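# Set up folding table and park cart

## Task

Put the folding table upright on its legs next to the wall so that every part of it lies inside the blue tape and nothing overhangs it. Move the utility cart into the yellow bay so that each of its four wheels sits inside the tape, none touching it. At the end the coffee table must still be standing upright, the robot must not have tipped over or be left leaning, and each object must stay in place without the robot holding it.

## Robot and tools

Robot: a Hello Robot Stretch 4 with a single arm. It has an omni-wheel base, a lift that rides up a mast, an arm that telescopes forward, a three-joint wrist (yaw, pitch, roll) and a two-finger gripper. It stands about 1.6 m tall, and the base rim is within 0.23 m of the base origin. Cameras: head_camera, head_left_camera, head_right_camera, wrist_camera.

Frames: the base frame sits on the floor below the base centre, x forward, y left, z up. The odometry frame is the base frame as it was when the scene began. hand_pose (a point between the open fingertips) is reported in the base frame and may be somewhat inaccurate; with all wrist joints at 0 its axes line up with the base frame.

execute_actions: argument "actions" is a list holding one action or none (empty means just report state and images). Optional "cameras" lists which images come back; omitted, null or ["all"] gives every camera, [] gives none. An action may contain "base", "joints" or both, plus optional "pace" and "contact_limits"; alternatively it holds only {"end_of_arm": "enable_torque"}, which re-powers any wrist or gripper motor that shut off. Motions in one action begin together.

"base" is a relative move from where the base last measured itself, with exactly one key: translate_m (metres, forward positive, -2 to 2), strafe_m (metres sideways, left positive, -2 to 2) or rotate_rad (radians, counter-clockwise from above positive, -3.2 to 3.2).

"joints" is a single object of absolute targets keyed by name: lift_m 0 to 1.2 m; arm_m 0 to 0.55 m extension; wrist_yaw_rad -1.134 to 4.276 (0 points forward, positive turns left, 3.14 stowed backward, over 3.4 may hit the arm); wrist_pitch_rad -1.117 to 4.259 (0 level, 1.57 pointing down); wrist_roll_rad -1.117 to 4.259 (0 keeps the fingers level, positive turns clockwise viewed from behind); gripper_m -0.038 to 0.141 m fingertip gap (negative means the fingers press together). Joint targets past a limit are clipped and reported; any other bad value or unknown key rejects the whole call. Unlisted joints or base may still be driving toward older targets.

"pace": "slow", "default", "fast" or "max" (base up to 0.1/0.3/0.4/0.6 m/s and 1/2/3/4 rad/s; slower when the lift is above 0.2). "contact_limits": {"arm_m": value} from 0 (gentlest) to 0.75 (firmest), default 0.5, sets how much force the arm may apply before halting.

A good first move to unfold the wrist: lift_m 0.4 together with wrist_yaw_rad 0.

wait: "seconds" 0 to 10; nothing new is commanded, and it returns state and images as an empty action would.

zoom_image: "camera" (one of the four names) and "region" [x0, y0, x1, y1] in pixels of that camera's latest full image, origin top-left, at most 504 by 504.

finished_scene: "scene" is the current scene's number. It is final; the result says whether the goal was met and gives the next task if any.

Result fields: base_status and joint_status describe how each motion ended. "done" (for the base, only that the wheels turned the commanded amount, slips included); "off_target" (rested short and may still push); "contact_stop_at_<key>" (blocked by something; that part goes slack, so a lift may sag or the base may drift); "limit_stop_at_<name>", including own_body (about to hit itself, common when pitched up below -0.2 with roll beyond -0.4 or 4) and tilt (leaning over 6 degrees; lift, arm and wheels slack until upright); "torque_fault" (a wrist or gripper motor overloaded and went limp until enable_torque). If a stop is reported, later calls in the same reply are skipped. on_its_own lists what moved without being commanded; "held at" is a held target, not the actual position.

lidar_m: 12 distances in metres from the base origin, 30-degree sectors starting straight ahead and going counter-clockwise (4th left, 7th behind, 10th right); "-" means nothing seen or closer than 0.25 m. It senses from about 0.15 m up to robot height, so tabletops register; it may miss glass, thin legs and things behind. wrist_depth_mm: 7x7 grid of median depths, 100 to 2000 mm, read from the top left; the robot's own body shows.

base_odometry relies on wheel rotation only; heading runs -3.142 to 3.142, left positive. If turned_by_wheels and turned_by_imu differ by over about 0.1 rad, the base likely collided or slipped. base_tilt in degrees (forward, right positive) carries a fixed bias up to about 1.5. motor_effort is percent of maximum, positive toward higher joint values, with the peak in brackets; readings are noisy and biased. For wheel_0, wheel_1, wheel_2, positive means turning right.

Gripping: command a gap smaller than the object; the gripper_m reading and "done" do not prove a grasp, but a firm squeeze changes the gripper effort. Stuck fingertips on a surface: raise the lift.

Cautions: do not drive or turn with over 1 kg held and arm_m above 0.2, especially at fast paces; avoid hard, high or sustained pushes and pulls that could tip the robot; avoid dropping, slamming or knocking objects over, especially the coffee table. Loose objects may occasionally be nudged by outside forces. The robot keeps its last command while you deliberate.

Each tool is called after ">>>" as name(argument=value, ...), one argument or row to a line, values as JSON.

## Session

>>> execute_actions(
  actions=[],
)

Scene clock: 0.00 s.
base_odometry: x=+0.000 y=+0.000 heading=+0.000 (m, m, rad; odometry frame)
turned_by_wheels: +0.000 (rad since the last result)
turned_by_imu: +0.000 (rad since the last result)
base_tilt: forward=-0.4 right=+0.0 (deg)
lidar_m: 0.89 1.05 1.60 1.54 1.56 1.11 1.08 1.11 1.01 0.95 1.00 1.52
base_status: not commanded
joint_positions: lift_m=+0.141 arm_m=+0.000 wrist_yaw_rad=+3.180 wrist_pitch_rad=-0.007 wrist_roll_rad=+0.010 gripper_m=+0.057
joint_status: not commanded
motor_effort: lift_m=+18 arm_m=+0 wrist_yaw_rad=-1 wrist_pitch_rad=-7 wrist_roll_rad=+1 gripper_m=+0 wheel_0=+0 wheel_1=+0 wheel_2=+0 (%)
hand_pose: x=-0.1207 y=+0.0763 z=+0.3218 quat_wxyz=(-0.019, +0.004, +0.005, +1.000) (m; base frame)
wrist_depth_mm: - - 137 1182 1118 1138 1098 / - - 137 1160 1160 1118 1098 / - 110 138 1160 1160 1138 1118 / 145 142 191 1205 1160 1138 1118 / 213 1255 1255 1205 1182 1138 1118 / 214 1078 199 1008 200 1118 1098 / 216 715 759 - 768 732 788
pictures: head_camera, head_left_camera, head_right_camera, wrist_camera
Images, in order (width x height): head_camera 420x560, head_left_camera 420x672, head_right_camera 420x672, wrist_camera 616x392.

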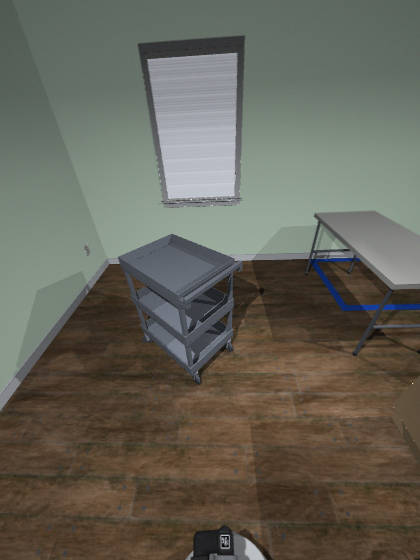

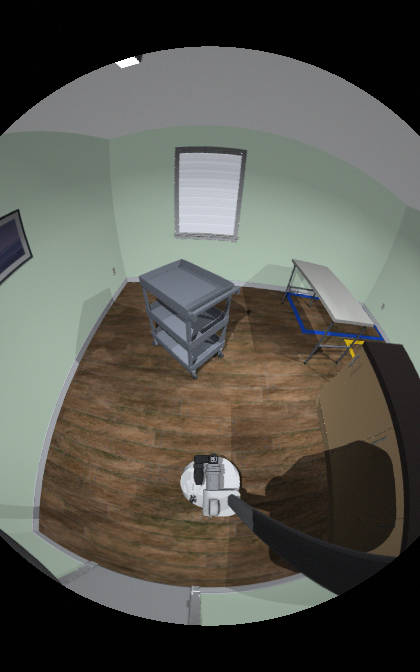

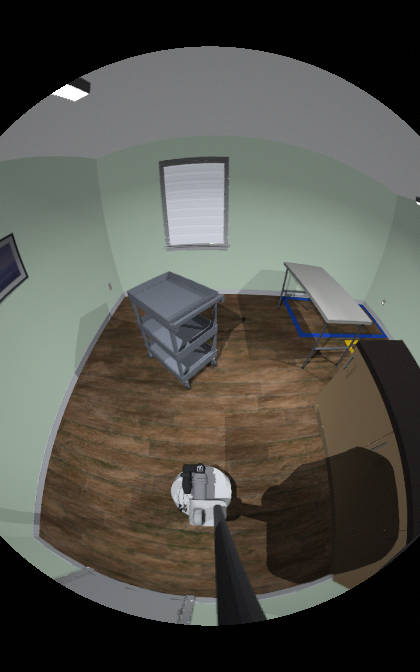

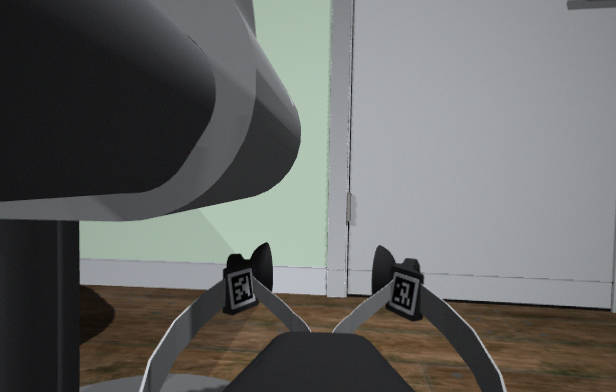

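>>> execute_actions(
  actions=[
    {"base":{"strafe_m":-0.45}},
  ],
  cameras=[],
)

>>> execute_actions(
  actions=[
    {"base":{"translate_m":1.0}},
  ],
  cameras=[],
)

>>> execute_actions(
  actions=[
    {"base":{"rotate_rad":-0.9}},
  ],
  cameras=["head_camera","head_right_camera"],
)

Scene clock: 6.60 s.
base_odometry: x=+0.000 y=-0.450 heading=+0.000 (m, m, rad; odometry frame)
turned_by_wheels: +0.000 (rad since the last result)
turned_by_imu: -0.004 (rad since the last result)
base_tilt: forward=-0.5 right=+0.0 (deg)
lidar_m: 1.25 1.07 2.06 1.98 1.52 1.15 1.09 0.73 0.54 0.50 0.54 0.76
base_status: done
joint_positions: lift_m=+0.141 arm_m=+0.000 wrist_yaw_rad=+3.180 wrist_pitch_rad=-0.007 wrist_roll_rad=+0.010 gripper_m=+0.057
joint_status: not commanded
motor_effort: lift_m=+18(18) arm_m=+0(0) wrist_yaw_rad=-2(1) wrist_pitch_rad=-7(6) wrist_roll_rad=-1(0) gripper_m=-2(2) wheel_0=+1(12) wheel_1=-2(13) wheel_2=+0(2) (%)
hand_pose: x=-0.1207 y=+0.0763 z=+0.3218 quat_wxyz=(-0.019, +0.004, +0.005, +1.000) (m; base frame)
wrist_depth_mm: - - 137 1182 1160 1118 1098 / - - 137 1205 1160 1138 1098 / - 110 138 1205 1182 1138 1118 / 145 142 190 1205 1182 1118 1118 / 213 1205 1255 1229 1205 1138 1138 / 215 1078 198 991 200 1118 1138 / 216 715 759 - 778 732 798
pictures: none
No camera images: the call's "cameras" was empty. Leave "cameras" out to get every camera's image.

Scene clock: 11.43 s.
base_odometry: x=+1.000 y=-0.450 heading=+0.000 (m, m, rad; odometry frame)
turned_by_wheels: +0.001 (rad since the last result)
turned_by_imu: -0.001 (rad since the last result)
base_tilt: forward=-0.4 right=-0.1 (deg)
lidar_m: 1.63 1.69 0.36 0.40 2.09 2.16 2.08 0.78 0.61 0.58 0.60 0.83
base_status: done
joint_positions: lift_m=+0.141 arm_m=+0.000 wrist_yaw_rad=+3.180 wrist_pitch_rad=-0.007 wrist_roll_rad=+0.010 gripper_m=+0.057
joint_status: not commanded
motor_effort: lift_m=+18(18) arm_m=+0(1) wrist_yaw_rad=-1(2) wrist_pitch_rad=-7(8) wrist_roll_rad=+0(1) gripper_m=-2(2) wheel_0=+4(11) wheel_1=+4(9) wheel_2=-1(14) (%)
hand_pose: x=-0.1207 y=+0.0763 z=+0.3218 quat_wxyz=(-0.019, +0.004, +0.005, +1.000) (m; base frame)
wrist_depth_mm: - - 137 - - - - / - - 137 - - - - / - 110 138 - - - - / 146 142 191 - - - - / 214 1205 1661 1863 1863 1983 - / 215 1078 198 991 200 1138 1138 / 216 715 759 - 778 732 788
pictures: none
No camera images: the call's "cameras" was empty. Leave "cameras" out to get every camera's image.

Scene clock: 13.07 s.
base_odometry: x=+1.000 y=-0.450 heading=-0.898 (m, m, rad; odometry frame)
turned_by_wheels: -0.899 (rad since the last result)
turned_by_imu: -0.915 (rad since the last result)
base_tilt: forward=-0.5 right=+0.1 (deg)
lidar_m: 0.61 0.96 1.61 0.40 0.36 0.45 2.23 2.12 1.35 0.67 0.60 0.58
base_status: done
joint_positions: lift_m=+0.141 arm_m=+0.000 wrist_yaw_rad=+3.180 wrist_pitch_rad=-0.007 wrist_roll_rad=+0.010 gripper_m=+0.057
joint_status: not commanded
motor_effort: lift_m=+18(18) arm_m=-1(0) wrist_yaw_rad=-2(2) wrist_pitch_rad=-7(6) wrist_roll_rad=+2(0) gripper_m=-3(1) wheel_0=+5(4) wheel_1=+4(8) wheel_2=+5(13) (%)
hand_pose: x=-0.1207 y=+0.0763 z=+0.3218 quat_wxyz=(-0.019, +0.004, +0.005, +1.000) (m; base frame)
wrist_depth_mm: - - 137 - - 1921 1708 / - - 137 - - 1921 477 / - 110 138 - - 1921 1618 / 145 142 190 - - 1921 1708 / 213 1863 1863 1921 1983 1708 1708 / 215 1078 198 1008 200 615 640 / 216 707 759 - 768 603 469
pictures: head_camera, head_right_camera
Images, in order (width x height): head_camera 420x560, head_right_camera 420x672.

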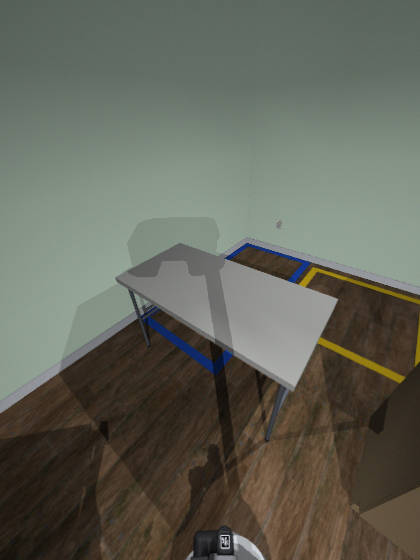

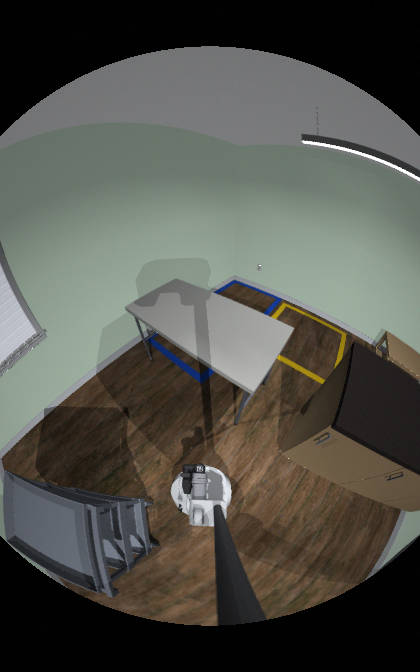

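>>> execute_actions(
  actions=[
    {"base":{"rotate_rad":-0.67}},
  ],
  cameras=[],
)

>>> execute_actions(
  actions=[
    {"base":{"strafe_m":0.4}},
  ],
  cameras=["head_camera"],
)

>>> execute_actions(
  actions=[
    {"base":{"translate_m":0.8},"pace":"slow"},
  ],
  cameras=["head_camera","head_left_camera"],
)

Scene clock: 23.23 s.
base_odometry: x=+1.000 y=-0.450 heading=-1.567 (m, m, rad; odometry frame)
turned_by_wheels: -0.669 (rad since the last result)
turned_by_imu: -0.682 (rad since the last result)
base_tilt: forward=-0.6 right=-0.1 (deg)
lidar_m: 0.57 0.60 0.84 1.64 1.72 0.34 0.41 2.08 2.13 1.99 0.72 0.60
base_status: done
joint_positions: lift_m=+0.141 arm_m=+0.000 wrist_yaw_rad=+3.180 wrist_pitch_rad=-0.007 wrist_roll_rad=+0.010 gripper_m=+0.057
joint_status: not commanded
motor_effort: lift_m=+18(18) arm_m=+0(0) wrist_yaw_rad=-1(2) wrist_pitch_rad=-8(6) wrist_roll_rad=+1(0) gripper_m=-2(2) wheel_0=+4(11) wheel_1=+6(9) wheel_2=+5(7) (%)
hand_pose: x=-0.1207 y=+0.0763 z=+0.3218 quat_wxyz=(-0.019, +0.004, +0.005, +1.000) (m; base frame)
wrist_depth_mm: - - 137 - 991 866 1921 / - - 137 647 521 449 750 / - 110 138 609 699 469 759 / 145 142 190 - - - 1983 / 213 1863 1863 878 1025 976 931 / 215 1078 198 634 200 484 750 / 216 715 759 - 512 462 788
pictures: none
No camera images: the call's "cameras" was empty. Leave "cameras" out to get every camera's image.

Scene clock: 25.90 s.
base_odometry: x=+1.400 y=-0.448 heading=-1.567 (m, m, rad; odometry frame)
turned_by_wheels: +0.000 (rad since the last result)
turned_by_imu: +0.001 (rad since the last result)
base_tilt: forward=-0.4 right=-0.1 (deg)
lidar_m: 0.55 0.60 0.80 1.23 1.28 0.72 0.41 0.34 2.55 1.99 0.86 0.59
base_status: done
joint_positions: lift_m=+0.141 arm_m=+0.000 wrist_yaw_rad=+3.180 wrist_pitch_rad=-0.007 wrist_roll_rad=+0.010 gripper_m=+0.057
joint_status: not commanded
motor_effort: lift_m=+18(18) arm_m=-1(0) wrist_yaw_rad=-2(2) wrist_pitch_rad=-6(7) wrist_roll_rad=+0(1) gripper_m=-1(2) wheel_0=-2(10) wheel_1=+3(11) wheel_2=+0(4) (%)
hand_pose: x=-0.1207 y=+0.0763 z=+0.3218 quat_wxyz=(-0.019, +0.004, +0.005, +1.000) (m; base frame)
wrist_depth_mm: - - 137 1008 1983 1983 1921 / - - 137 668 - 1983 1983 / - 110 138 647 866 1983 1921 / 146 142 191 - - - 1983 / 213 866 976 1060 976 1921 1756 / 215 530 198 647 200 1118 1138 / 216 500 549 - 778 732 798
pictures: head_camera
Images, in order (width x height): head_camera 420x560.

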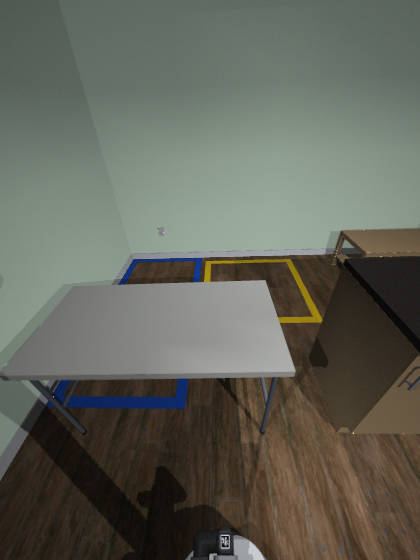

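action 0: "base": translate_m = 0.8 would last too long for one action: at the pace "slow" translate_m can be at most 0.766 in either direction: name a faster pace, or command the rest in another action

>>> execute_actions(
  actions=[
    {"base":{"strafe_m":-0.22}},
  ],
  cameras=[],
)

>>> execute_actions(
  actions=[
    {"base":{"translate_m":0.9}},
  ],
  cameras=["head_camera","head_left_camera"],
)

Scene clock: 31.43 s.
base_odometry: x=+1.180 y=-0.449 heading=-1.567 (m, m, rad; odometry frame)
turned_by_wheels: +0.000 (rad since the last result)
turned_by_imu: -0.003 (rad since the last result)
base_tilt: forward=-0.4 right=+0.1 (deg)
lidar_m: 0.56 0.60 0.82 1.46 1.51 0.36 0.27 0.45 2.33 1.99 0.74 0.71
base_status: done
joint_positions: lift_m=+0.141 arm_m=+0.000 wrist_yaw_rad=+3.180 wrist_pitch_rad=-0.007 wrist_roll_rad=+0.010 gripper_m=+0.057
joint_status: not commanded
motor_effort: lift_m=+18(18) arm_m=+0(1) wrist_yaw_rad=-2(1) wrist_pitch_rad=-6(7) wrist_roll_rad=+0(1) gripper_m=-1(1) wheel_0=+3(14) wheel_1=-2(13) wheel_2=+0(1) (%)
hand_pose: x=-0.1207 y=+0.0763 z=+0.3218 quat_wxyz=(-0.019, +0.004, +0.005, +1.000) (m; base frame)
wrist_depth_mm: - - 137 931 991 917 1921 / - - 137 452 517 1983 1983 / - 110 138 452 707 809 1921 / 146 142 190 473 - - 1983 / 213 1863 820 878 1042 946 1983 / 215 1060 198 466 200 798 1160 / 216 715 759 - 723 732 798
pictures: none
No camera images: the call's "cameras" was empty. Leave "cameras" out to get every camera's image.

Scene clock: 35.90 s.
base_odometry: x=+1.183 y=-1.349 heading=-1.567 (m, m, rad; odometry frame)
turned_by_wheels: +0.000 (rad since the last result)
turned_by_imu: -0.002 (rad since the last result)
base_tilt: forward=-0.5 right=+0.1 (deg)
lidar_m: 0.25 0.25 0.25 0.25 0.87 1.70 1.22 3.02 0.49 0.45 0.49 0.25
base_status: done
joint_positions: lift_m=+0.141 arm_m=+0.000 wrist_yaw_rad=+3.180 wrist_pitch_rad=-0.007 wrist_roll_rad=+0.010 gripper_m=+0.057
joint_status: not commanded
motor_effort: lift_m=+18(18) arm_m=-1(1) wrist_yaw_rad=-2(2) wrist_pitch_rad=-7(6) wrist_roll_rad=-1(1) gripper_m=-2(2) wheel_0=+4(9) wheel_1=+4(8) wheel_2=-7(17) (%)
hand_pose: x=-0.1207 y=+0.0763 z=+0.3218 quat_wxyz=(-0.019, +0.004, +0.005, +1.000) (m; base frame)
wrist_depth_mm: - - 137 - - - - / - - 137 1499 1708 - - / - 110 138 1366 1756 - - / 146 142 191 - - - - / 213 1808 1808 1430 1708 1983 - / 215 1078 198 1008 200 1118 1138 / 216 715 759 - 778 741 788
pictures: head_camera, head_left_camera
Images, in order (width x height): head_camera 420x560, head_left_camera 420x672.

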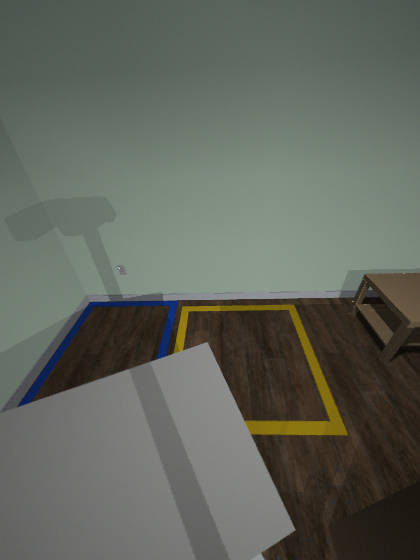

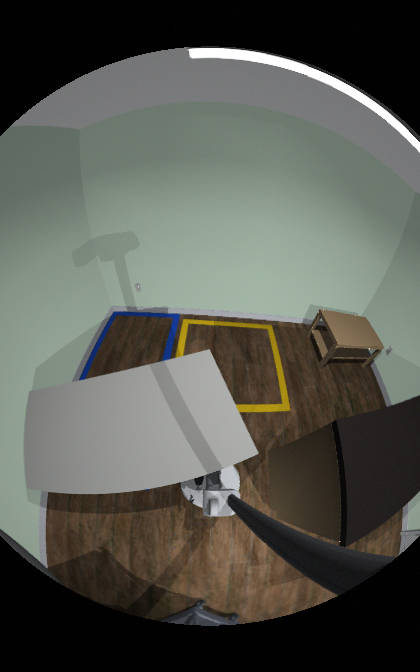

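Working. Continue, angled toward the front wall.

>>> execute_actions(
  actions=[
    {"base":{"rotate_rad":0.45}},
  ],
  cameras=[],
)

>>> execute_actions(
  actions=[
    {"base":{"translate_m":0.6}},
  ],
  cameras=["head_left_camera"],
)

Scene clock: 39.90 s.
base_odometry: x=+1.184 y=-1.349 heading=-1.118 (m, m, rad; odometry frame)
turned_by_wheels: +0.449 (rad since the last result)
turned_by_imu: +0.455 (rad since the last result)
base_tilt: forward=-0.5 right=+0.0 (deg)
lidar_m: 0.25 0.25 0.25 0.47 1.95 1.21 1.55 0.49 0.46 0.48 0.25 0.25
base_status: done
joint_positions: lift_m=+0.141 arm_m=+0.000 wrist_yaw_rad=+3.180 wrist_pitch_rad=-0.007 wrist_roll_rad=+0.010 gripper_m=+0.057
joint_status: not commanded
motor_effort: lift_m=+18(18) arm_m=-1(0) wrist_yaw_rad=-1(1) wrist_pitch_rad=-8(6) wrist_roll_rad=+0(0) gripper_m=-1(1) wheel_0=-2(9) wheel_1=-6(9) wheel_2=-7(17) (%)
hand_pose: x=-0.1207 y=+0.0763 z=+0.3218 quat_wxyz=(-0.019, +0.004, +0.005, +1.000) (m; base frame)
wrist_depth_mm: - - 137 - - 1336 1205 / - - 137 - - 1537 1537 / - 110 138 - - 1430 1430 / 146 142 191 - - - - / 213 1430 1863 1863 1661 1366 1537 / 215 991 198 991 200 1118 1138 / 216 723 759 - 768 723 798
pictures: none
No camera images: the call's "cameras" was empty. Leave "cameras" out to get every camera's image.

Scene clock: 43.37 s.
base_odometry: x=+1.446 y=-1.888 heading=-1.118 (m, m, rad; odometry frame)
turned_by_wheels: +0.000 (rad since the last result)
turned_by_imu: -0.001 (rad since the last result)
base_tilt: forward=-0.6 right=-0.1 (deg)
lidar_m: 0.25 0.25 0.25 0.25 0.25 1.76 1.14 0.80 0.93 0.25 0.25 0.25
base_status: done
joint_positions: lift_m=+0.141 arm_m=+0.000 wrist_yaw_rad=+3.180 wrist_pitch_rad=-0.007 wrist_roll_rad=+0.010 gripper_m=+0.057
joint_status: not commanded
motor_effort: lift_m=+18(18) arm_m=-1(1) wrist_yaw_rad=-1(1) wrist_pitch_rad=-7(8) wrist_roll_rad=+0(0) gripper_m=-2(3) wheel_0=+3(12) wheel_1=+5(14) wheel_2=-8(25) (%)
hand_pose: x=-0.1207 y=+0.0764 z=+0.3217 quat_wxyz=(-0.019, +0.003, +0.005, +1.000) (m; base frame)
wrist_depth_mm: - - 137 - - - - / - - 137 - - - - / - 110 138 - - - - / 146 142 191 - - - - / 214 960 1182 1921 1921 1808 1983 / 215 946 198 1008 200 1118 1160 / 216 715 759 - 778 732 788
pictures: head_left_camera
Images, in order (width x height): head_left_camera 420x672.

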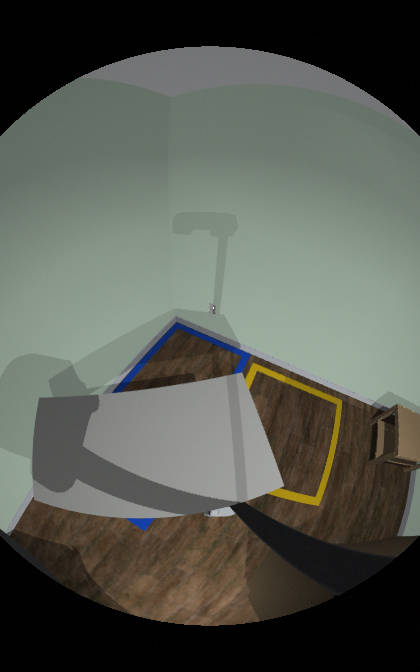

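>>> execute_actions(
  actions=[
    {"base":{"rotate_rad":0.5}},
  ],
  cameras=[],
)

>>> execute_actions(
  actions=[
    {"base":{"translate_m":0.5}},
  ],
  cameras=["head_left_camera"],
)

Scene clock: 46.80 s.
base_odometry: x=+1.446 y=-1.888 heading=-0.619 (m, m, rad; odometry frame)
turned_by_wheels: +0.499 (rad since the last result)
turned_by_imu: +0.506 (rad since the last result)
base_tilt: forward=-0.4 right=+0.1 (deg)
lidar_m: 0.25 0.25 0.25 0.26 1.76 1.87 0.79 0.88 0.25 0.25 0.25 0.25
base_status: done
joint_positions: lift_m=+0.141 arm_m=+0.000 wrist_yaw_rad=+3.180 wrist_pitch_rad=-0.007 wrist_roll_rad=+0.010 gripper_m=+0.057
joint_status: not commanded
motor_effort: lift_m=+18(18) arm_m=-1(0) wrist_yaw_rad=-1(1) wrist_pitch_rad=-8(8) wrist_roll_rad=+0(1) gripper_m=-3(2) wheel_0=+0(3) wheel_1=-3(11) wheel_2=-10(15) (%)
hand_pose: x=-0.1207 y=+0.0764 z=+0.3217 quat_wxyz=(-0.019, +0.003, +0.005, +1.000) (m; base frame)
wrist_depth_mm: - - 137 1008 1138 - - / - - 137 1008 1160 - - / - 110 138 1025 1182 - - / 145 142 191 1025 1182 - - / 214 1863 976 1042 1160 1983 - / 214 1060 198 1008 200 1118 1138 / 216 715 759 - 768 732 798
pictures: none
No camera images: the call's "cameras" was empty. Leave "cameras" out to get every camera's image.

Scene clock: 49.93 s.
base_odometry: x=+1.852 y=-2.178 heading=-0.619 (m, m, rad; odometry frame)
turned_by_wheels: +0.000 (rad since the last result)
turned_by_imu: -0.003 (rad since the last result)
base_tilt: forward=-0.4 right=-0.1 (deg)
lidar_m: 0.25 0.25 0.25 0.25 0.26 2.13 1.29 1.70 1.67 0.25 0.25 0.25
base_status: done
joint_positions: lift_m=+0.141 arm_m=+0.000 wrist_yaw_rad=+3.180 wrist_pitch_rad=-0.007 wrist_roll_rad=+0.010 gripper_m=+0.057
joint_status: not commanded
motor_effort: lift_m=+18(18) arm_m=+0(0) wrist_yaw_rad=-1(1) wrist_pitch_rad=-7(7) wrist_roll_rad=-1(0) gripper_m=-2(2) wheel_0=+3(8) wheel_1=+9(11) wheel_2=-10(20) (%)
hand_pose: x=-0.1207 y=+0.0764 z=+0.3217 quat_wxyz=(-0.019, +0.003, +0.005, +1.000) (m; base frame)
wrist_depth_mm: - - 137 - - - - / - - 137 1464 - - - / - 110 138 1499 - - - / 146 142 191 1499 - - - / 213 1808 1618 1464 1661 - - / 215 1078 198 1008 200 1138 1138 / 216 715 759 - 768 741 798
pictures: head_left_camera
Images, in order (width x height): head_left_camera 420x672.

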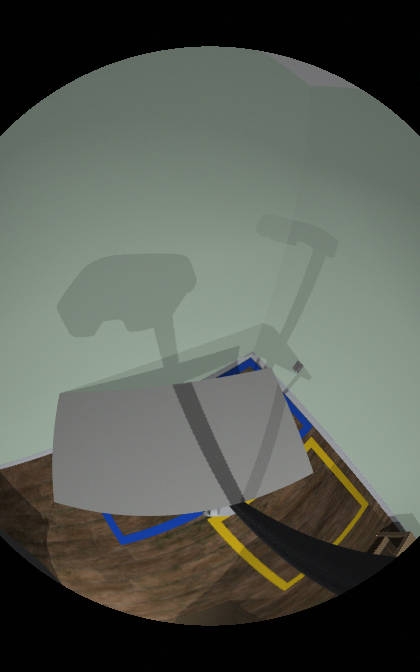

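Back off and look.

>>> execute_actions(
  actions=[
    {"base":{"rotate_rad":0.62}},
  ],
  cameras=[],
)

>>> execute_actions(
  actions=[
    {"base":{"translate_m":-0.9}},
  ],
  cameras=["head_camera","head_left_camera"],
)

Scene clock: 55.27 s.
base_odometry: x=+1.852 y=-2.178 heading=-0.001 (m, m, rad; odometry frame)
turned_by_wheels: +0.618 (rad since the last result)
turned_by_imu: +0.627 (rad since the last result)
base_tilt: forward=-0.6 right=+0.0 (deg)
lidar_m: 0.25 0.25 0.25 0.25 1.65 1.30 1.91 1.50 0.25 0.25 0.25 0.25
base_status: done
joint_positions: lift_m=+0.141 arm_m=+0.000 wrist_yaw_rad=+3.180 wrist_pitch_rad=-0.007 wrist_roll_rad=+0.010 gripper_m=+0.057
joint_status: not commanded
motor_effort: lift_m=+18(18) arm_m=-1(0) wrist_yaw_rad=-1(1) wrist_pitch_rad=-8(7) wrist_roll_rad=+0(0) gripper_m=-1(0) wheel_0=-2(5) wheel_1=-4(9) wheel_2=-14(27) (%)
hand_pose: x=-0.1207 y=+0.0764 z=+0.3217 quat_wxyz=(-0.019, +0.003, +0.005, +1.000) (m; base frame)
wrist_depth_mm: - - 137 - - - 1160 / - - 137 - - 1336 1182 / - 110 138 - - 1336 1182 / 146 142 191 - - 1336 1182 / 214 1808 1863 1863 1921 1281 1205 / 215 1078 198 991 200 1118 1138 / 216 715 759 - 768 732 788
pictures: none
No camera images: the call's "cameras" was empty. Leave "cameras" out to get every camera's image.

Scene clock: 59.77 s.
base_odometry: x=+0.952 y=-2.177 heading=-0.001 (m, m, rad; odometry frame)
turned_by_wheels: +0.000 (rad since the last result)
turned_by_imu: -0.002 (rad since the last result)
base_tilt: forward=-0.3 right=+0.1 (deg)
lidar_m: 0.81 0.99 2.40 0.97 0.64 0.84 1.05 1.04 1.07 1.03 1.09 0.82
base_status: done
joint_positions: lift_m=+0.141 arm_m=+0.000 wrist_yaw_rad=+3.180 wrist_pitch_rad=-0.007 wrist_roll_rad=+0.010 gripper_m=+0.057
joint_status: not commanded
motor_effort: lift_m=+18(18) arm_m=-1(1) wrist_yaw_rad=-1(2) wrist_pitch_rad=-7(8) wrist_roll_rad=+1(1) gripper_m=-3(2) wheel_0=-4(2) wheel_1=-5(10) wheel_2=+3(14) (%)
hand_pose: x=-0.1207 y=+0.0764 z=+0.3217 quat_wxyz=(-0.019, +0.003, +0.005, +1.000) (m; base frame)
wrist_depth_mm: - - 137 - - - 842 / - - 137 - - 1366 842 / - 110 139 - - 1336 842 / 146 142 191 - - 1336 831 / 213 1464 1308 1921 1921 1336 820 / 215 1060 199 1008 200 1060 820 / 216 707 759 - 778 732 741
pictures: head_camera, head_left_camera
Images, in order (width x height): head_camera 420x560, head_left_camera 420x672.

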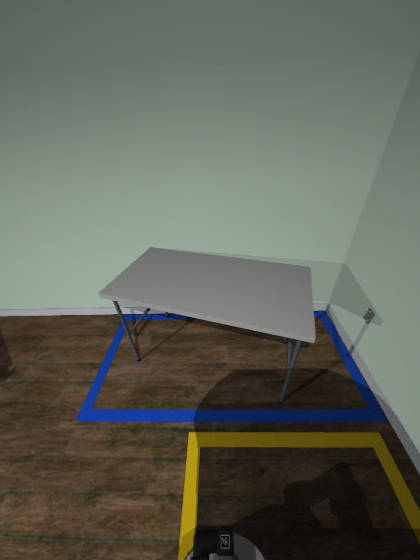

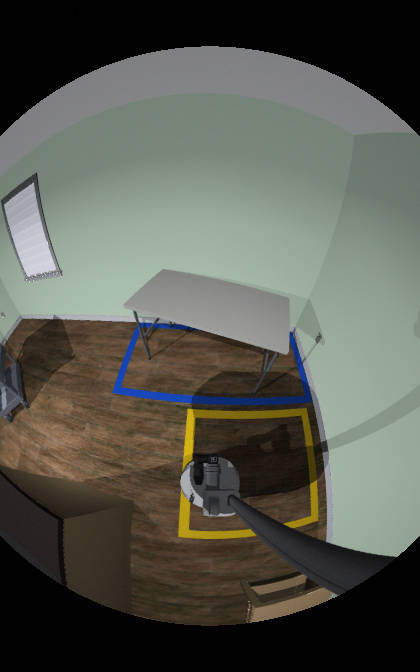

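>>> execute_actions(
  actions=[
    {"base":{"strafe_m":-0.42}},
  ],
  cameras=[],
)

>>> execute_actions(
  actions=[
    {"base":{"translate_m":0.95}},
  ],
  cameras=[],
)

>>> execute_actions(
  actions=[
    {"base":{"translate_m":-0.95}},
  ],
  cameras=["head_camera"],
)

Scene clock: 68.90 s.
base_odometry: x=+0.952 y=-2.597 heading=-0.001 (m, m, rad; odometry frame)
turned_by_wheels: +0.000 (rad since the last result)
turned_by_imu: -0.004 (rad since the last result)
base_tilt: forward=-0.4 right=+0.0 (deg)
lidar_m: 0.73 0.86 1.61 1.04 1.05 1.44 0.99 0.90 0.63 0.61 0.64 0.90
base_status: done
joint_positions: lift_m=+0.141 arm_m=+0.000 wrist_yaw_rad=+3.180 wrist_pitch_rad=-0.007 wrist_roll_rad=+0.010 gripper_m=+0.057
joint_status: not commanded
motor_effort: lift_m=+18(18) arm_m=-1(1) wrist_yaw_rad=-2(1) wrist_pitch_rad=-8(7) wrist_roll_rad=+1(0) gripper_m=-1(2) wheel_0=+3(7) wheel_1=-3(11) wheel_2=+0(2) (%)
hand_pose: x=-0.1207 y=+0.0764 z=+0.3217 quat_wxyz=(-0.019, +0.003, +0.005, +1.000) (m; base frame)
wrist_depth_mm: - - 137 - - - - / - - 137 - - - 1537 / - 110 138 1098 - - 1499 / 146 142 191 - - - 1537 / 213 1281 1336 1464 1708 1921 1537 / 215 1060 198 1008 200 1138 1138 / 216 715 759 - 778 741 798
pictures: none
No camera images: the call's "cameras" was empty. Leave "cameras" out to get every camera's image.

Scene clock: 73.70 s.
base_odometry: x=+1.898 y=-2.596 heading=-0.006 (m, m, rad; odometry frame)
turned_by_wheels: -0.005 (rad since the last result)
turned_by_imu: -0.001 (rad since the last result)
base_tilt: forward=-0.4 right=-0.1 (deg)
lidar_m: 0.25 0.25 0.25 0.46 1.71 1.57 1.94 0.91 0.64 0.62 0.66 0.25
base_status: done
joint_positions: lift_m=+0.141 arm_m=+0.000 wrist_yaw_rad=+3.180 wrist_pitch_rad=-0.007 wrist_roll_rad=+0.010 gripper_m=+0.057
joint_status: not commanded
on_its_own: the wheels are slack since a contact_stop
motor_effort: lift_m=+18(18) arm_m=+0(1) wrist_yaw_rad=-2(1) wrist_pitch_rad=-6(7) wrist_roll_rad=+0(0) gripper_m=-1(2) wheel_0=+0(20) wheel_1=+0(12) wheel_2=+0(36) (%)
hand_pose: x=-0.1207 y=+0.0763 z=+0.3217 quat_wxyz=(-0.019, +0.004, +0.005, +1.000) (m; base frame)
wrist_depth_mm: - - 137 - - - - / - - 137 - - - 1537 / - 110 138 - - - 1499 / 146 142 191 - - - 1537 / 213 1281 1661 1921 1921 1983 1499 / 215 1078 198 1008 200 1118 1138 / 216 723 759 - 768 732 798
pictures: none
No camera images: the call's "cameras" was empty. Leave "cameras" out to get every camera's image.

Scene clock: 78.37 s.
base_odometry: x=+0.948 y=-2.591 heading=-0.006 (m, m, rad; odometry frame)
turned_by_wheels: +0.000 (rad since the last result)
turned_by_imu: -0.002 (rad since the last result)
base_tilt: forward=-0.4 right=-0.1 (deg)
lidar_m: 1.06 1.10 2.43 1.03 1.03 1.46 0.99 0.88 0.64 0.59 0.64 0.90
base_status: done
joint_positions: lift_m=+0.141 arm_m=+0.000 wrist_yaw_rad=+3.180 wrist_pitch_rad=-0.007 wrist_roll_rad=+0.010 gripper_m=+0.057
joint_status: not commanded
motor_effort: lift_m=+18(18) arm_m=-1(0) wrist_yaw_rad=-1(2) wrist_pitch_rad=-6(7) wrist_roll_rad=+0(1) gripper_m=-3(2) wheel_0=-2(9) wheel_1=-5(9) wheel_2=+4(9) (%)
hand_pose: x=-0.1207 y=+0.0763 z=+0.3217 quat_wxyz=(-0.019, +0.004, +0.005, +1.000) (m; base frame)
wrist_depth_mm: - - 137 - - - - / - - 137 - - - 1537 / - 110 138 1098 - - 1537 / 146 142 190 - - - 1537 / 213 1308 1336 1366 1708 1983 1499 / 215 1078 198 1008 200 1118 1138 / 216 715 759 - 768 732 788
pictures: head_camera
Images, in order (width x height): head_camera 420x560.

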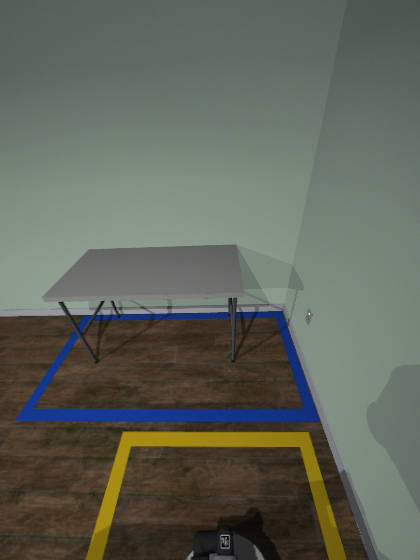

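>>> execute_actions(
  actions=[
    {"base":{"strafe_m":0.4},"joints":{"lift_m":0.6,"wrist_yaw_rad":0,"wrist_roll_rad":1.57,"gripper_m":0.12}},
  ],
  cameras=["wrist_camera","head_camera"],
)

Scene clock: 84.70 s.
base_odometry: x=+0.951 y=-2.191 heading=-0.006 (m, m, rad; odometry frame)
turned_by_wheels: +0.000 (rad since the last result)
turned_by_imu: -0.001 (rad since the last result)
base_tilt: forward=-0.6 right=+0.1 (deg)
lidar_m: 1.04 1.12 2.41 0.94 0.64 0.87 1.05 1.03 1.05 0.99 1.06 1.11
base_status: done
joint_positions: lift_m=+0.600 arm_m=+0.000 wrist_yaw_rad=+0.001 wrist_pitch_rad=-0.007 wrist_roll_rad=+1.570 gripper_m=+0.120
joint_status: all done
motor_effort: lift_m=+20(22) arm_m=-1(1) wrist_yaw_rad=-4(9) wrist_pitch_rad=-8(7) wrist_roll_rad=+2(4) gripper_m=+2(0) wheel_0=-3(13) wheel_1=+3(11) wheel_2=+0(0) (%)
hand_pose: x=+0.4594 y=-0.0873 z=+0.7801 quat_wxyz=(+0.707, +0.707, -0.002, +0.003) (m; base frame)
wrist_depth_mm: 1464 1430 1430 1397 1397 1397 1138 / 1464 1430 1430 1430 1397 1397 1182 / 1499 1464 1464 1430 1397 1430 1182 / 1499 1464 1464 1464 1430 1430 1182 / 1499 1499 1464 1464 1464 1464 1160 / 1499 1499 1499 878 1464 1430 1160 / 1576 1537 1537 - 1499 1464 1160
pictures: head_camera, wrist_camera
Images, in order (width x height): head_camera 420x560, wrist_camera 616x392.

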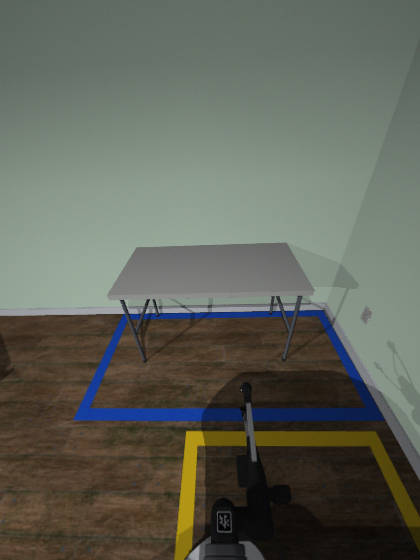

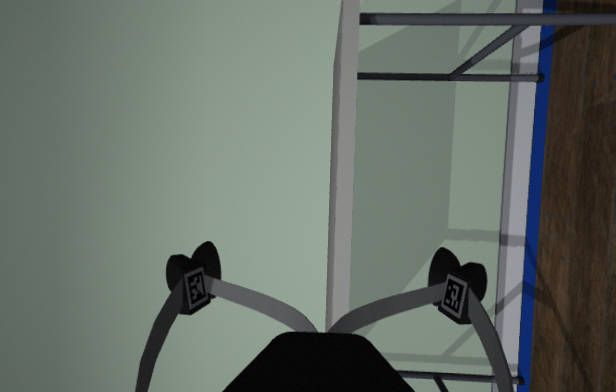

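>>> execute_actions(
  actions=[
    {"base":{"translate_m":0.62},"joints":{"lift_m":0.56}},
  ],
  cameras=["wrist_camera"],
)

>>> execute_actions(
  actions=[
    {"joints":{"gripper_m":-0.02}},
  ],
  cameras=[],
)

>>> execute_actions(
  actions=[
    {"base":{"translate_m":-0.17},"pace":"slow"},
  ],
  cameras=[],
)

>>> execute_actions(
  actions=[
    {"base":{"strafe_m":-0.2},"pace":"slow"},
  ],
  cameras=["head_camera"],
)

Scene clock: 94.43 s.
base_odometry: x=+1.571 y=-2.194 heading=-0.006 (m, m, rad; odometry frame)
turned_by_wheels: +0.000 (rad since the last result)
turned_by_imu: -0.002 (rad since the last result)
base_tilt: forward=-0.4 right=+0.0 (deg)
lidar_m: 0.44 0.45 0.67 2.09 1.23 1.06 1.65 1.45 1.05 1.01 0.65 0.48
base_status: done
joint_positions: lift_m=+0.560 arm_m=+0.000 wrist_yaw_rad=+0.000 wrist_pitch_rad=-0.007 wrist_roll_rad=+1.570 gripper_m=+0.120
joint_status: all done
motor_effort: lift_m=+16(18) arm_m=+0(0) wrist_yaw_rad=-2(3) wrist_pitch_rad=-8(6) wrist_roll_rad=+1(3) gripper_m=+0(1) wheel_0=+4(7) wheel_1=+4(9) wheel_2=-3(14) (%)
hand_pose: x=+0.4594 y=-0.0873 z=+0.7405 quat_wxyz=(+0.707, +0.707, -0.002, +0.003) (m; base frame)
wrist_depth_mm: 831 820 820 809 798 798 788 / 842 831 831 820 809 809 798 / 854 842 831 820 820 820 798 / 866 854 842 842 831 831 809 / 866 866 854 831 831 842 820 / 866 878 866 229 230 831 842 / 891 878 866 - 854 842 854
pictures: wrist_camera
Images, in order (width x height): wrist_camera 616x392.

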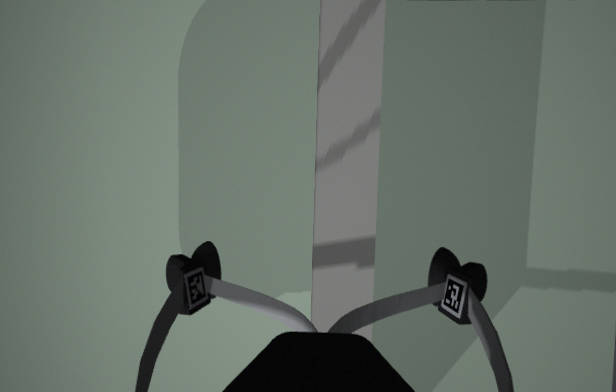

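Scene clock: 96.63 s.
base_odometry: x=+1.571 y=-2.194 heading=-0.006 (m, m, rad; odometry frame)
turned_by_wheels: +0.000 (rad since the last result)
turned_by_imu: -0.001 (rad since the last result)
base_tilt: forward=-0.4 right=+0.0 (deg)
lidar_m: 0.43 0.47 0.68 2.10 1.23 1.02 1.63 1.45 1.06 1.01 0.64 0.48
base_status: not commanded
joint_positions: lift_m=+0.560 arm_m=+0.000 wrist_yaw_rad=+0.003 wrist_pitch_rad=+0.003 wrist_roll_rad=+1.570 gripper_m=-0.019
joint_status: all done
on_its_own: wrist_pitch_rad is at rest, and its effort (-36) is outside its rest range (-23 to +23)
motor_effort: lift_m=+18(18) arm_m=-1(1) wrist_yaw_rad=-10(10) wrist_pitch_rad=-36(41) wrist_roll_rad=+0(1) gripper_m=-23(24) wheel_0=+3(3) wheel_1=+4(4) wheel_2=-3(4) (%)
hand_pose: x=+0.4596 y=-0.0866 z=+0.7374 quat_wxyz=(+0.707, +0.707, +0.002, +0.000) (m; base frame)
wrist_depth_mm: 820 820 820 820 809 798 798 / 831 820 820 809 820 809 809 / 831 831 842 224 820 820 820 / 854 842 842 226 831 820 831 / 854 842 854 228 842 842 842 / 866 866 186 230 189 842 842 / 878 866 866 - 854 866 842
pictures: none
No camera images: the call's "cameras" was empty. Leave "cameras" out to get every camera's image.

Scene clock: 99.63 s.
base_odometry: x=+1.401 y=-2.193 heading=-0.006 (m, m, rad; odometry frame)
turned_by_wheels: +0.000 (rad since the last result)
turned_by_imu: -0.001 (rad since the last result)
base_tilt: forward=-0.5 right=-0.1 (deg)
lidar_m: 0.59 0.63 0.92 2.07 0.98 0.89 1.47 1.45 1.07 1.02 1.08 0.64
base_status: done
joint_positions: lift_m=+0.560 arm_m=+0.000 wrist_yaw_rad=+0.001 wrist_pitch_rad=-0.007 wrist_roll_rad=+1.570 gripper_m=-0.020
joint_status: not commanded
motor_effort: lift_m=+17(19) arm_m=+0(0) wrist_yaw_rad=-3(11) wrist_pitch_rad=-6(35) wrist_roll_rad=+0(1) gripper_m=-10(23) wheel_0=-4(4) wheel_1=-6(7) wheel_2=+5(14) (%)
hand_pose: x=+0.4594 y=-0.0873 z=+0.7404 quat_wxyz=(+0.707, +0.707, -0.002, +0.003) (m; base frame)
wrist_depth_mm: 1008 991 991 976 960 960 946 / 1025 1008 991 991 976 976 960 / 1025 1025 1008 976 976 991 960 / 1042 1025 1008 1008 1008 991 976 / 1042 1042 1008 399 1008 1008 976 / 1060 1042 1042 211 187 991 1008 / 1078 1060 1042 - 1025 1025 1008
pictures: none
No camera images: the call's "cameras" was empty. Leave "cameras" out to get every camera's image.

Scene clock: 102.77 s.
base_odometry: x=+1.400 y=-2.393 heading=-0.006 (m, m, rad; odometry frame)
turned_by_wheels: +0.000 (rad since the last result)
turned_by_imu: -0.002 (rad since the last result)
base_tilt: forward=-0.4 right=-0.1 (deg)
lidar_m: 0.60 0.65 0.91 2.27 1.06 1.13 1.43 1.17 0.85 0.82 0.86 0.64
base_status: done
joint_positions: lift_m=+0.560 arm_m=+0.000 wrist_yaw_rad=+0.000 wrist_pitch_rad=-0.007 wrist_roll_rad=+1.570 gripper_m=-0.020
joint_status: not commanded
motor_effort: lift_m=+17(17) arm_m=-1(0) wrist_yaw_rad=-2(3) wrist_pitch_rad=-7(7) wrist_roll_rad=+1(1) gripper_m=-11(12) wheel_0=+5(9) wheel_1=-4(10) wheel_2=+0(1) (%)
hand_pose: x=+0.4594 y=-0.0873 z=+0.7404 quat_wxyz=(+0.707, +0.707, -0.003, +0.003) (m; base frame)
wrist_depth_mm: 1008 991 991 976 960 960 946 / 1008 1008 991 991 991 976 960 / 1025 1025 1008 991 976 976 960 / 1025 1025 1025 1008 1008 991 976 / 1025 1025 1025 397 1008 991 991 / 1042 1060 1025 211 187 1008 991 / 1060 1060 1042 - 1025 1025 1008
pictures: head_camera
Images, in order (width x height): head_camera 420x560.

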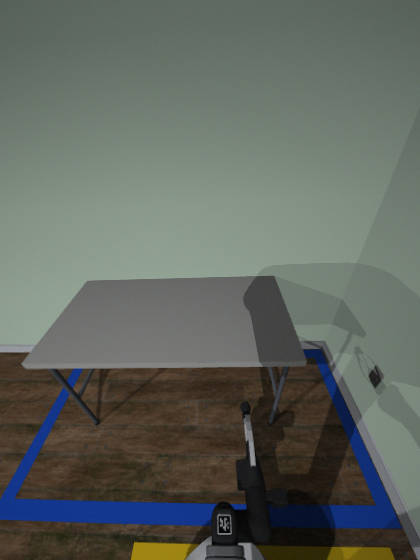

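>>> execute_actions(
  actions=[
    {"base":{"strafe_m":0.28},"joints":{"gripper_m":0.12,"lift_m":0.545}},
  ],
  cameras=[],
)

>>> execute_actions(
  actions=[
    {"base":{"translate_m":0.25}},
  ],
  cameras=[],
)

>>> execute_actions(
  actions=[
    {"joints":{"gripper_m":-0.038}},
  ],
  cameras=[],
)

>>> execute_actions(
  actions=[
    {"base":{"translate_m":-0.17},"pace":"slow"},
  ],
  cameras=["head_camera"],
)

Scene clock: 109.93 s.
base_odometry: x=+1.401 y=-2.113 heading=-0.006 (m, m, rad; odometry frame)
turned_by_wheels: +0.000 (rad since the last result)
turned_by_imu: -0.001 (rad since the last result)
base_tilt: forward=-0.5 right=+0.2 (deg)
lidar_m: 0.61 0.66 1.79 1.98 0.98 0.87 1.49 1.51 1.15 1.10 1.17 0.66
base_status: done
joint_positions: lift_m=+0.545 arm_m=+0.000 wrist_yaw_rad=+0.000 wrist_pitch_rad=-0.007 wrist_roll_rad=+1.570 gripper_m=+0.120
joint_status: all done
motor_effort: lift_m=+16(16) arm_m=+0(1) wrist_yaw_rad=-2(3) wrist_pitch_rad=-6(6) wrist_roll_rad=+2(1) gripper_m=+0(10) wheel_0=-2(10) wheel_1=+2(15) wheel_2=+0(1) (%)
hand_pose: x=+0.4594 y=-0.0874 z=+0.7255 quat_wxyz=(+0.707, +0.707, -0.003, +0.003) (m; base frame)
wrist_depth_mm: 1008 991 991 976 976 960 960 / 1025 1008 991 991 976 976 960 / 1025 1025 1008 976 991 991 960 / 1042 1008 1025 991 1008 991 976 / 1042 1025 1008 1025 1025 991 976 / 1060 1042 1025 404 1025 1008 991 / 1042 1060 1042 - 1025 1025 1008
pictures: none
No camera images: the call's "cameras" was empty. Leave "cameras" out to get every camera's image.

Scene clock: 112.23 s.
base_odometry: x=+1.651 y=-2.115 heading=-0.006 (m, m, rad; odometry frame)
turned_by_wheels: +0.000 (rad since the last result)
turned_by_imu: -0.001 (rad since the last result)
base_tilt: forward=-0.4 right=+0.0 (deg)
lidar_m: 0.37 0.38 0.54 2.03 1.36 1.09 1.74 1.59 1.15 1.09 0.53 0.40
base_status: done
joint_positions: lift_m=+0.545 arm_m=+0.000 wrist_yaw_rad=-0.001 wrist_pitch_rad=-0.008 wrist_roll_rad=+1.570 gripper_m=+0.120
joint_status: not commanded
motor_effort: lift_m=+16(16) arm_m=-1(0) wrist_yaw_rad=+2(2) wrist_pitch_rad=-5(6) wrist_roll_rad=+1(1) gripper_m=+0(1) wheel_0=+5(7) wheel_1=+5(9) wheel_2=-6(15) (%)
hand_pose: x=+0.4593 y=-0.0878 z=+0.7256 quat_wxyz=(+0.707, +0.707, -0.003, +0.002) (m; base frame)
wrist_depth_mm: 750 750 741 143 732 723 715 / 759 750 741 145 741 732 723 / 778 768 759 146 750 741 732 / 778 768 768 147 759 741 741 / 778 778 768 149 759 750 750 / 798 788 778 150 759 759 750 / 798 798 788 - 778 768 750
pictures: none
No camera images: the call's "cameras" was empty. Leave "cameras" out to get every camera's image.

Scene clock: 114.53 s.
base_odometry: x=+1.651 y=-2.115 heading=-0.005 (m, m, rad; odometry frame)
turned_by_wheels: +0.000 (rad since the last result)
turned_by_imu: +0.000 (rad since the last result)
base_tilt: forward=-0.5 right=+0.1 (deg)
lidar_m: 0.37 0.37 0.56 2.03 1.35 1.08 1.74 1.58 1.13 1.10 0.53 0.40
base_status: not commanded
joint_positions: lift_m=+0.545 arm_m=+0.000 wrist_yaw_rad=+0.005 wrist_pitch_rad=-0.009 wrist_roll_rad=+1.570 gripper_m=-0.037
joint_status: all done
on_its_own: wrist_yaw_rad is at rest, and its effort (-15) is outside its rest range (-13 to +13)
motor_effort: lift_m=+16(16) arm_m=-1(1) wrist_yaw_rad=-15(16) wrist_pitch_rad=-1(5) wrist_roll_rad=-1(1) gripper_m=-24(25) wheel_0=+2(5) wheel_1=+3(5) wheel_2=+1(6) (%)
hand_pose: x=+0.4598 y=-0.0860 z=+0.7260 quat_wxyz=(+0.707, +0.707, -0.002, +0.005) (m; base frame)
wrist_depth_mm: 750 750 741 138 723 723 715 / 759 750 750 140 732 732 715 / 768 768 759 141 741 732 732 / 778 768 759 142 750 741 732 / 788 778 759 144 759 750 741 / 798 778 182 145 178 759 741 / 798 798 788 - 768 768 759
pictures: none
No camera images: the call's "cameras" was empty. Leave "cameras" out to get every camera's image.

Scene clock: 117.53 s.
base_odometry: x=+1.482 y=-2.114 heading=-0.005 (m, m, rad; odometry frame)
turned_by_wheels: +0.000 (rad since the last result)
turned_by_imu: +0.000 (rad since the last result)
base_tilt: forward=-0.3 right=+0.1 (deg)
lidar_m: 0.38 0.39 0.54 2.01 1.11 0.93 1.57 1.55 1.14 1.09 0.51 0.39
base_status: done
joint_positions: lift_m=+0.545 arm_m=+0.000 wrist_yaw_rad=+0.008 wrist_pitch_rad=-0.009 wrist_roll_rad=+1.570 gripper_m=-0.037
joint_status: not commanded
on_its_own: wrist_yaw_rad is at rest, and its effort (-24) is outside its rest range (-13 to +13)
motor_effort: lift_m=+16(16) arm_m=-1(1) wrist_yaw_rad=-24(25) wrist_pitch_rad=-2(1) wrist_roll_rad=+1(1) gripper_m=-26(26) wheel_0=-6(5) wheel_1=-7(8) wheel_2=+13(21) (%)
hand_pose: x=+0.4601 y=-0.0852 z=+0.7260 quat_wxyz=(+0.707, +0.707, -0.001, +0.006) (m; base frame)
wrist_depth_mm: 917 904 904 135 891 878 866 / 931 917 917 137 904 904 878 / 946 931 917 139 904 891 878 / 946 931 931 141 904 904 891 / 960 960 946 143 917 917 917 / 976 960 183 145 178 917 931 / 991 960 976 - 946 946 917
pictures: head_camera
Images, in order (width x height): head_camera 420x560.

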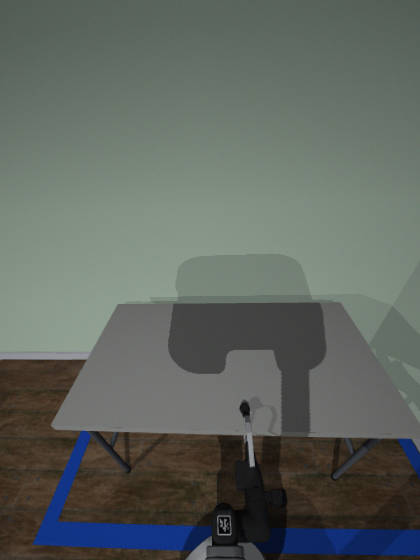

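>>> execute_actions(
  actions=[
    {"joints":{"gripper_m":0.1}},
  ],
  cameras=[],
)

>>> execute_actions(
  actions=[
    {"base":{"translate_m":-0.25}},
  ],
  cameras=[],
)

>>> execute_actions(
  actions=[
    {"base":{"strafe_m":1.25},"joints":{"gripper_m":0.0}},
  ],
  cameras=[],
)

>>> execute_actions(
  actions=[
    {"base":{"rotate_rad":-1.565}},
  ],
  cameras=[],
)

>>> execute_actions(
  actions=[
    {"base":{"strafe_m":1.02}},
  ],
  cameras=["head_camera"],
)

Scene clock: 126.80 s.
base_odometry: x=+1.481 y=-2.114 heading=-0.006 (m, m, rad; odometry frame)
turned_by_wheels: +0.000 (rad since the last result)
turned_by_imu: -0.002 (rad since the last result)
base_tilt: forward=-0.4 right=+0.1 (deg)
lidar_m: 0.36 0.40 0.56 1.98 1.09 0.93 1.57 1.54 1.15 1.09 0.51 0.40
base_status: not commanded
joint_positions: lift_m=+0.545 arm_m=+0.000 wrist_yaw_rad=-0.002 wrist_pitch_rad=-0.008 wrist_roll_rad=+1.570 gripper_m=+0.100
joint_status: all done
motor_effort: lift_m=+16(16) arm_m=-1(1) wrist_yaw_rad=+4(23) wrist_pitch_rad=-5(5) wrist_roll_rad=+1(0) gripper_m=+1(27) wheel_0=-1(6) wheel_1=-4(7) wheel_2=+2(13) (%)
hand_pose: x=+0.4593 y=-0.0881 z=+0.7257 quat_wxyz=(+0.707, +0.707, -0.004, +0.002) (m; base frame)
wrist_depth_mm: 931 917 904 139 891 891 878 / 931 917 904 141 891 891 904 / 931 931 917 142 917 904 904 / 960 946 946 144 917 917 904 / 960 946 946 146 917 931 904 / 960 960 946 147 216 917 931 / 976 960 946 - 946 931 931
pictures: none
No camera images: the call's "cameras" was empty. Leave "cameras" out to get every camera's image.

Scene clock: 129.07 s.
base_odometry: x=+1.231 y=-2.112 heading=-0.006 (m, m, rad; odometry frame)
turned_by_wheels: +0.000 (rad since the last result)
turned_by_imu: -0.001 (rad since the last result)
base_tilt: forward=-0.3 right=+0.0 (deg)
lidar_m: 0.61 0.65 2.03 1.96 0.75 0.75 1.34 1.33 1.14 1.07 1.14 0.64
base_status: done
joint_positions: lift_m=+0.545 arm_m=+0.000 wrist_yaw_rad=+0.000 wrist_pitch_rad=-0.008 wrist_roll_rad=+1.570 gripper_m=+0.100
joint_status: not commanded
motor_effort: lift_m=+16(16) arm_m=-1(1) wrist_yaw_rad=-1(5) wrist_pitch_rad=-5(6) wrist_roll_rad=+0(1) gripper_m=-2(1) wheel_0=-3(12) wheel_1=-4(7) wheel_2=+2(17) (%)
hand_pose: x=+0.4594 y=-0.0875 z=+0.7255 quat_wxyz=(+0.707, +0.707, -0.003, +0.003) (m; base frame)
wrist_depth_mm: 1160 1160 1160 1138 1118 1138 1118 / 1182 1182 1160 1138 1138 1138 1098 / 1205 1182 1182 1182 1160 1138 1098 / 1205 1205 1182 1182 1160 1138 1078 / 1229 1205 1205 1182 1182 1160 1098 / 1229 1229 1205 404 1182 1160 1078 / 1255 1229 1229 - 1205 1182 1078
pictures: none
No camera images: the call's "cameras" was empty. Leave "cameras" out to get every camera's image.

Scene clock: 134.57 s.
base_odometry: x=+1.239 y=-0.862 heading=-0.006 (m, m, rad; odometry frame)
turned_by_wheels: +0.000 (rad since the last result)
turned_by_imu: +0.003 (rad since the last result)
base_tilt: forward=-0.4 right=+0.0 (deg)
lidar_m: 1.40 1.48 1.05 0.69 0.95 2.43 0.54 0.54 0.75 2.34 0.93 0.97
base_status: done
joint_positions: lift_m=+0.545 arm_m=+0.000 wrist_yaw_rad=+0.000 wrist_pitch_rad=-0.008 wrist_roll_rad=+1.570 gripper_m=+0.000
joint_status: all done
motor_effort: lift_m=+17(16) arm_m=-1(1) wrist_yaw_rad=-1(1) wrist_pitch_rad=-5(6) wrist_roll_rad=+0(0) gripper_m=-3(3) wheel_0=-2(14) wheel_1=+3(13) wheel_2=+0(0) (%)
hand_pose: x=+0.4594 y=-0.0875 z=+0.7255 quat_wxyz=(+0.707, +0.707, -0.003, +0.003) (m; base frame)
wrist_depth_mm: 1182 1182 1182 1160 1160 1138 1118 / 1205 1182 1182 1182 1160 1160 1118 / 1229 1182 1205 1205 1182 1160 1098 / 1229 1205 1205 1182 1182 1182 1098 / 1255 1229 1229 1205 1205 1182 1078 / 1255 1255 1205 208 190 1205 1078 / 1255 1255 1229 - 1229 1205 1078
pictures: none
No camera images: the call's "cameras" was empty. Leave "cameras" out to get every camera's image.

Scene clock: 136.63 s.
base_odometry: x=+1.239 y=-0.862 heading=-1.570 (m, m, rad; odometry frame)
turned_by_wheels: -1.564 (rad since the last result)
turned_by_imu: -1.592 (rad since the last result)
base_tilt: forward=-0.5 right=+0.0 (deg)
lidar_m: 2.34 0.94 0.97 1.41 1.49 1.07 0.73 1.00 2.41 0.51 0.53 0.73
base_status: done
joint_positions: lift_m=+0.545 arm_m=+0.000 wrist_yaw_rad=+0.000 wrist_pitch_rad=-0.008 wrist_roll_rad=+1.570 gripper_m=+0.000
joint_status: not commanded
motor_effort: lift_m=+16(16) arm_m=-1(1) wrist_yaw_rad=-2(1) wrist_pitch_rad=-5(5) wrist_roll_rad=+0(0) gripper_m=-4(3) wheel_0=+2(8) wheel_1=+5(11) wheel_2=+3(9) (%)
hand_pose: x=+0.4595 y=-0.0874 z=+0.7255 quat_wxyz=(+0.707, +0.707, -0.003, +0.003) (m; base frame)
wrist_depth_mm: - - - - - 1756 1118 / - - - - - 1708 1118 / - - - - - 1661 1098 / - - - - - 1661 1098 / - - - - - 1661 1078 / - - - 208 190 1618 1078 / - - - - - 1336 1078
pictures: none
No camera images: the call's "cameras" was empty. Leave "cameras" out to get every camera's image.

Scene clock: 141.37 s.
base_odometry: x=+2.259 y=-0.861 heading=-1.570 (m, m, rad; odometry frame)
turned_by_wheels: +0.000 (rad since the last result)
turned_by_imu: +0.002 (rad since the last result)
base_tilt: forward=-0.5 right=+0.0 (deg)
lidar_m: 0.68 0.56 0.40 0.38 0.40 0.58 1.76 1.22 1.22 1.55 1.60 0.69
base_status: done
joint_positions: lift_m=+0.545 arm_m=+0.000 wrist_yaw_rad=+0.000 wrist_pitch_rad=-0.008 wrist_roll_rad=+1.570 gripper_m=+0.000
joint_status: not commanded
motor_effort: lift_m=+16(16) arm_m=-1(1) wrist_yaw_rad=-1(2) wrist_pitch_rad=-6(6) wrist_roll_rad=+0(1) gripper_m=-2(4) wheel_0=-1(10) wheel_1=+4(13) wheel_2=-1(1) (%)
hand_pose: x=+0.4595 y=-0.0874 z=+0.7255 quat_wxyz=(+0.707, +0.707, -0.003, +0.003) (m; base frame)
wrist_depth_mm: - - - - - 1499 1025 / - - - - - 1708 1118 / - - - - - 1661 1118 / - - - - - 1708 1098 / - - - 462 - 1618 1098 / 1397 1397 1229 207 190 1430 1078 / 1008 1025 976 - 1060 991 1025
pictures: head_camera
Images, in order (width x height): head_camera 420x560.

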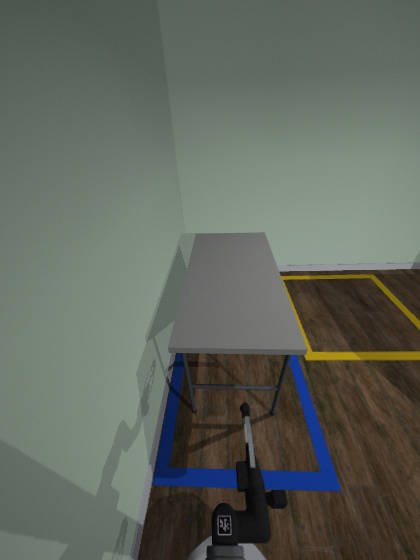

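>>> execute_actions(
  actions=[
    {"base":{"translate_m":-1.9},"pace":"fast"},
  ],
  cameras=[],
)

>>> execute_actions(
  actions=[
    {"base":{"strafe_m":-0.9},"pace":"fast"},
  ],
  cameras=["head_camera"],
)

Scene clock: 153.17 s.
base_odometry: x=+2.258 y=+1.039 heading=-1.570 (m, m, rad; odometry frame)
turned_by_wheels: +0.000 (rad since the last result)
turned_by_imu: -0.004 (rad since the last result)
base_tilt: forward=-0.4 right=+0.0 (deg)
lidar_m: 1.63 0.61 0.44 0.43 0.46 0.46 0.46 0.49 0.69 2.03 0.86 0.88
base_status: done
joint_positions: lift_m=+0.545 arm_m=+0.000 wrist_yaw_rad=+0.000 wrist_pitch_rad=-0.008 wrist_roll_rad=+1.570 gripper_m=+0.000
joint_status: not commanded
motor_effort: lift_m=+16(16) arm_m=-1(2) wrist_yaw_rad=-2(1) wrist_pitch_rad=-6(6) wrist_roll_rad=-1(1) gripper_m=-5(5) wheel_0=-2(4) wheel_1=-3(11) wheel_2=+0(17) (%)
hand_pose: x=+0.4595 y=-0.0874 z=+0.7255 quat_wxyz=(+0.707, +0.707, -0.003, +0.003) (m; base frame)
wrist_depth_mm: - - - - - 1756 1118 / - - - - - 1708 1118 / - - - - - 1661 1098 / - - - - - 1618 1098 / - - - - - 1661 1098 / 1499 1537 1366 208 190 1499 1098 / 1078 1098 1060 - 1160 1078 1042
pictures: none
No camera images: the call's "cameras" was empty. Leave "cameras" out to get every camera's image.

Scene clock: 156.57 s.
base_odometry: x=+1.358 y=+1.038 heading=-1.570 (m, m, rad; odometry frame)
turned_by_wheels: +0.000 (rad since the last result)
turned_by_imu: -0.005 (rad since the last result)
base_tilt: forward=-0.4 right=-0.1 (deg)
lidar_m: 0.43 0.59 1.38 1.34 0.69 0.50 0.47 0.51 0.67 2.10 2.49 0.41
base_status: done
joint_positions: lift_m=+0.545 arm_m=+0.000 wrist_yaw_rad=+0.000 wrist_pitch_rad=-0.008 wrist_roll_rad=+1.570 gripper_m=+0.000
joint_status: not commanded
motor_effort: lift_m=+17(16) arm_m=-1(1) wrist_yaw_rad=-3(64) wrist_pitch_rad=-6(6) wrist_roll_rad=+0(1) gripper_m=-2(5) wheel_0=+0(13) wheel_1=+1(14) wheel_2=+1(2) (%)
hand_pose: x=+0.4595 y=-0.0873 z=+0.7255 quat_wxyz=(+0.707, +0.707, -0.003, +0.003) (m; base frame)
wrist_depth_mm: - - 530 661 1756 597 647 / - - 283 1756 1808 591 338 / - 204 216 699 820 580 394 / 186 180 184 187 184 182 180 / - 201 208 387 - 535 377 / - 227 213 208 190 574 387 / - 260 257 - - 466 394
pictures: head_camera
Images, in order (width x height): head_camera 420x560.

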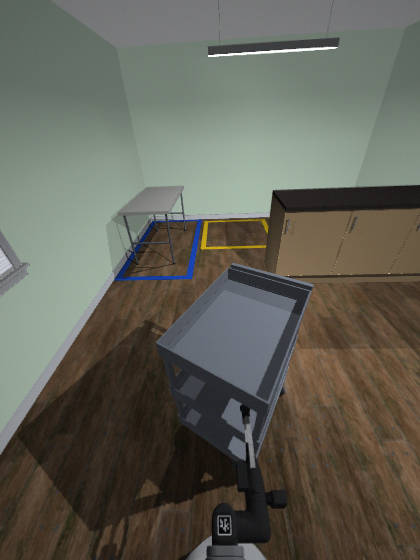

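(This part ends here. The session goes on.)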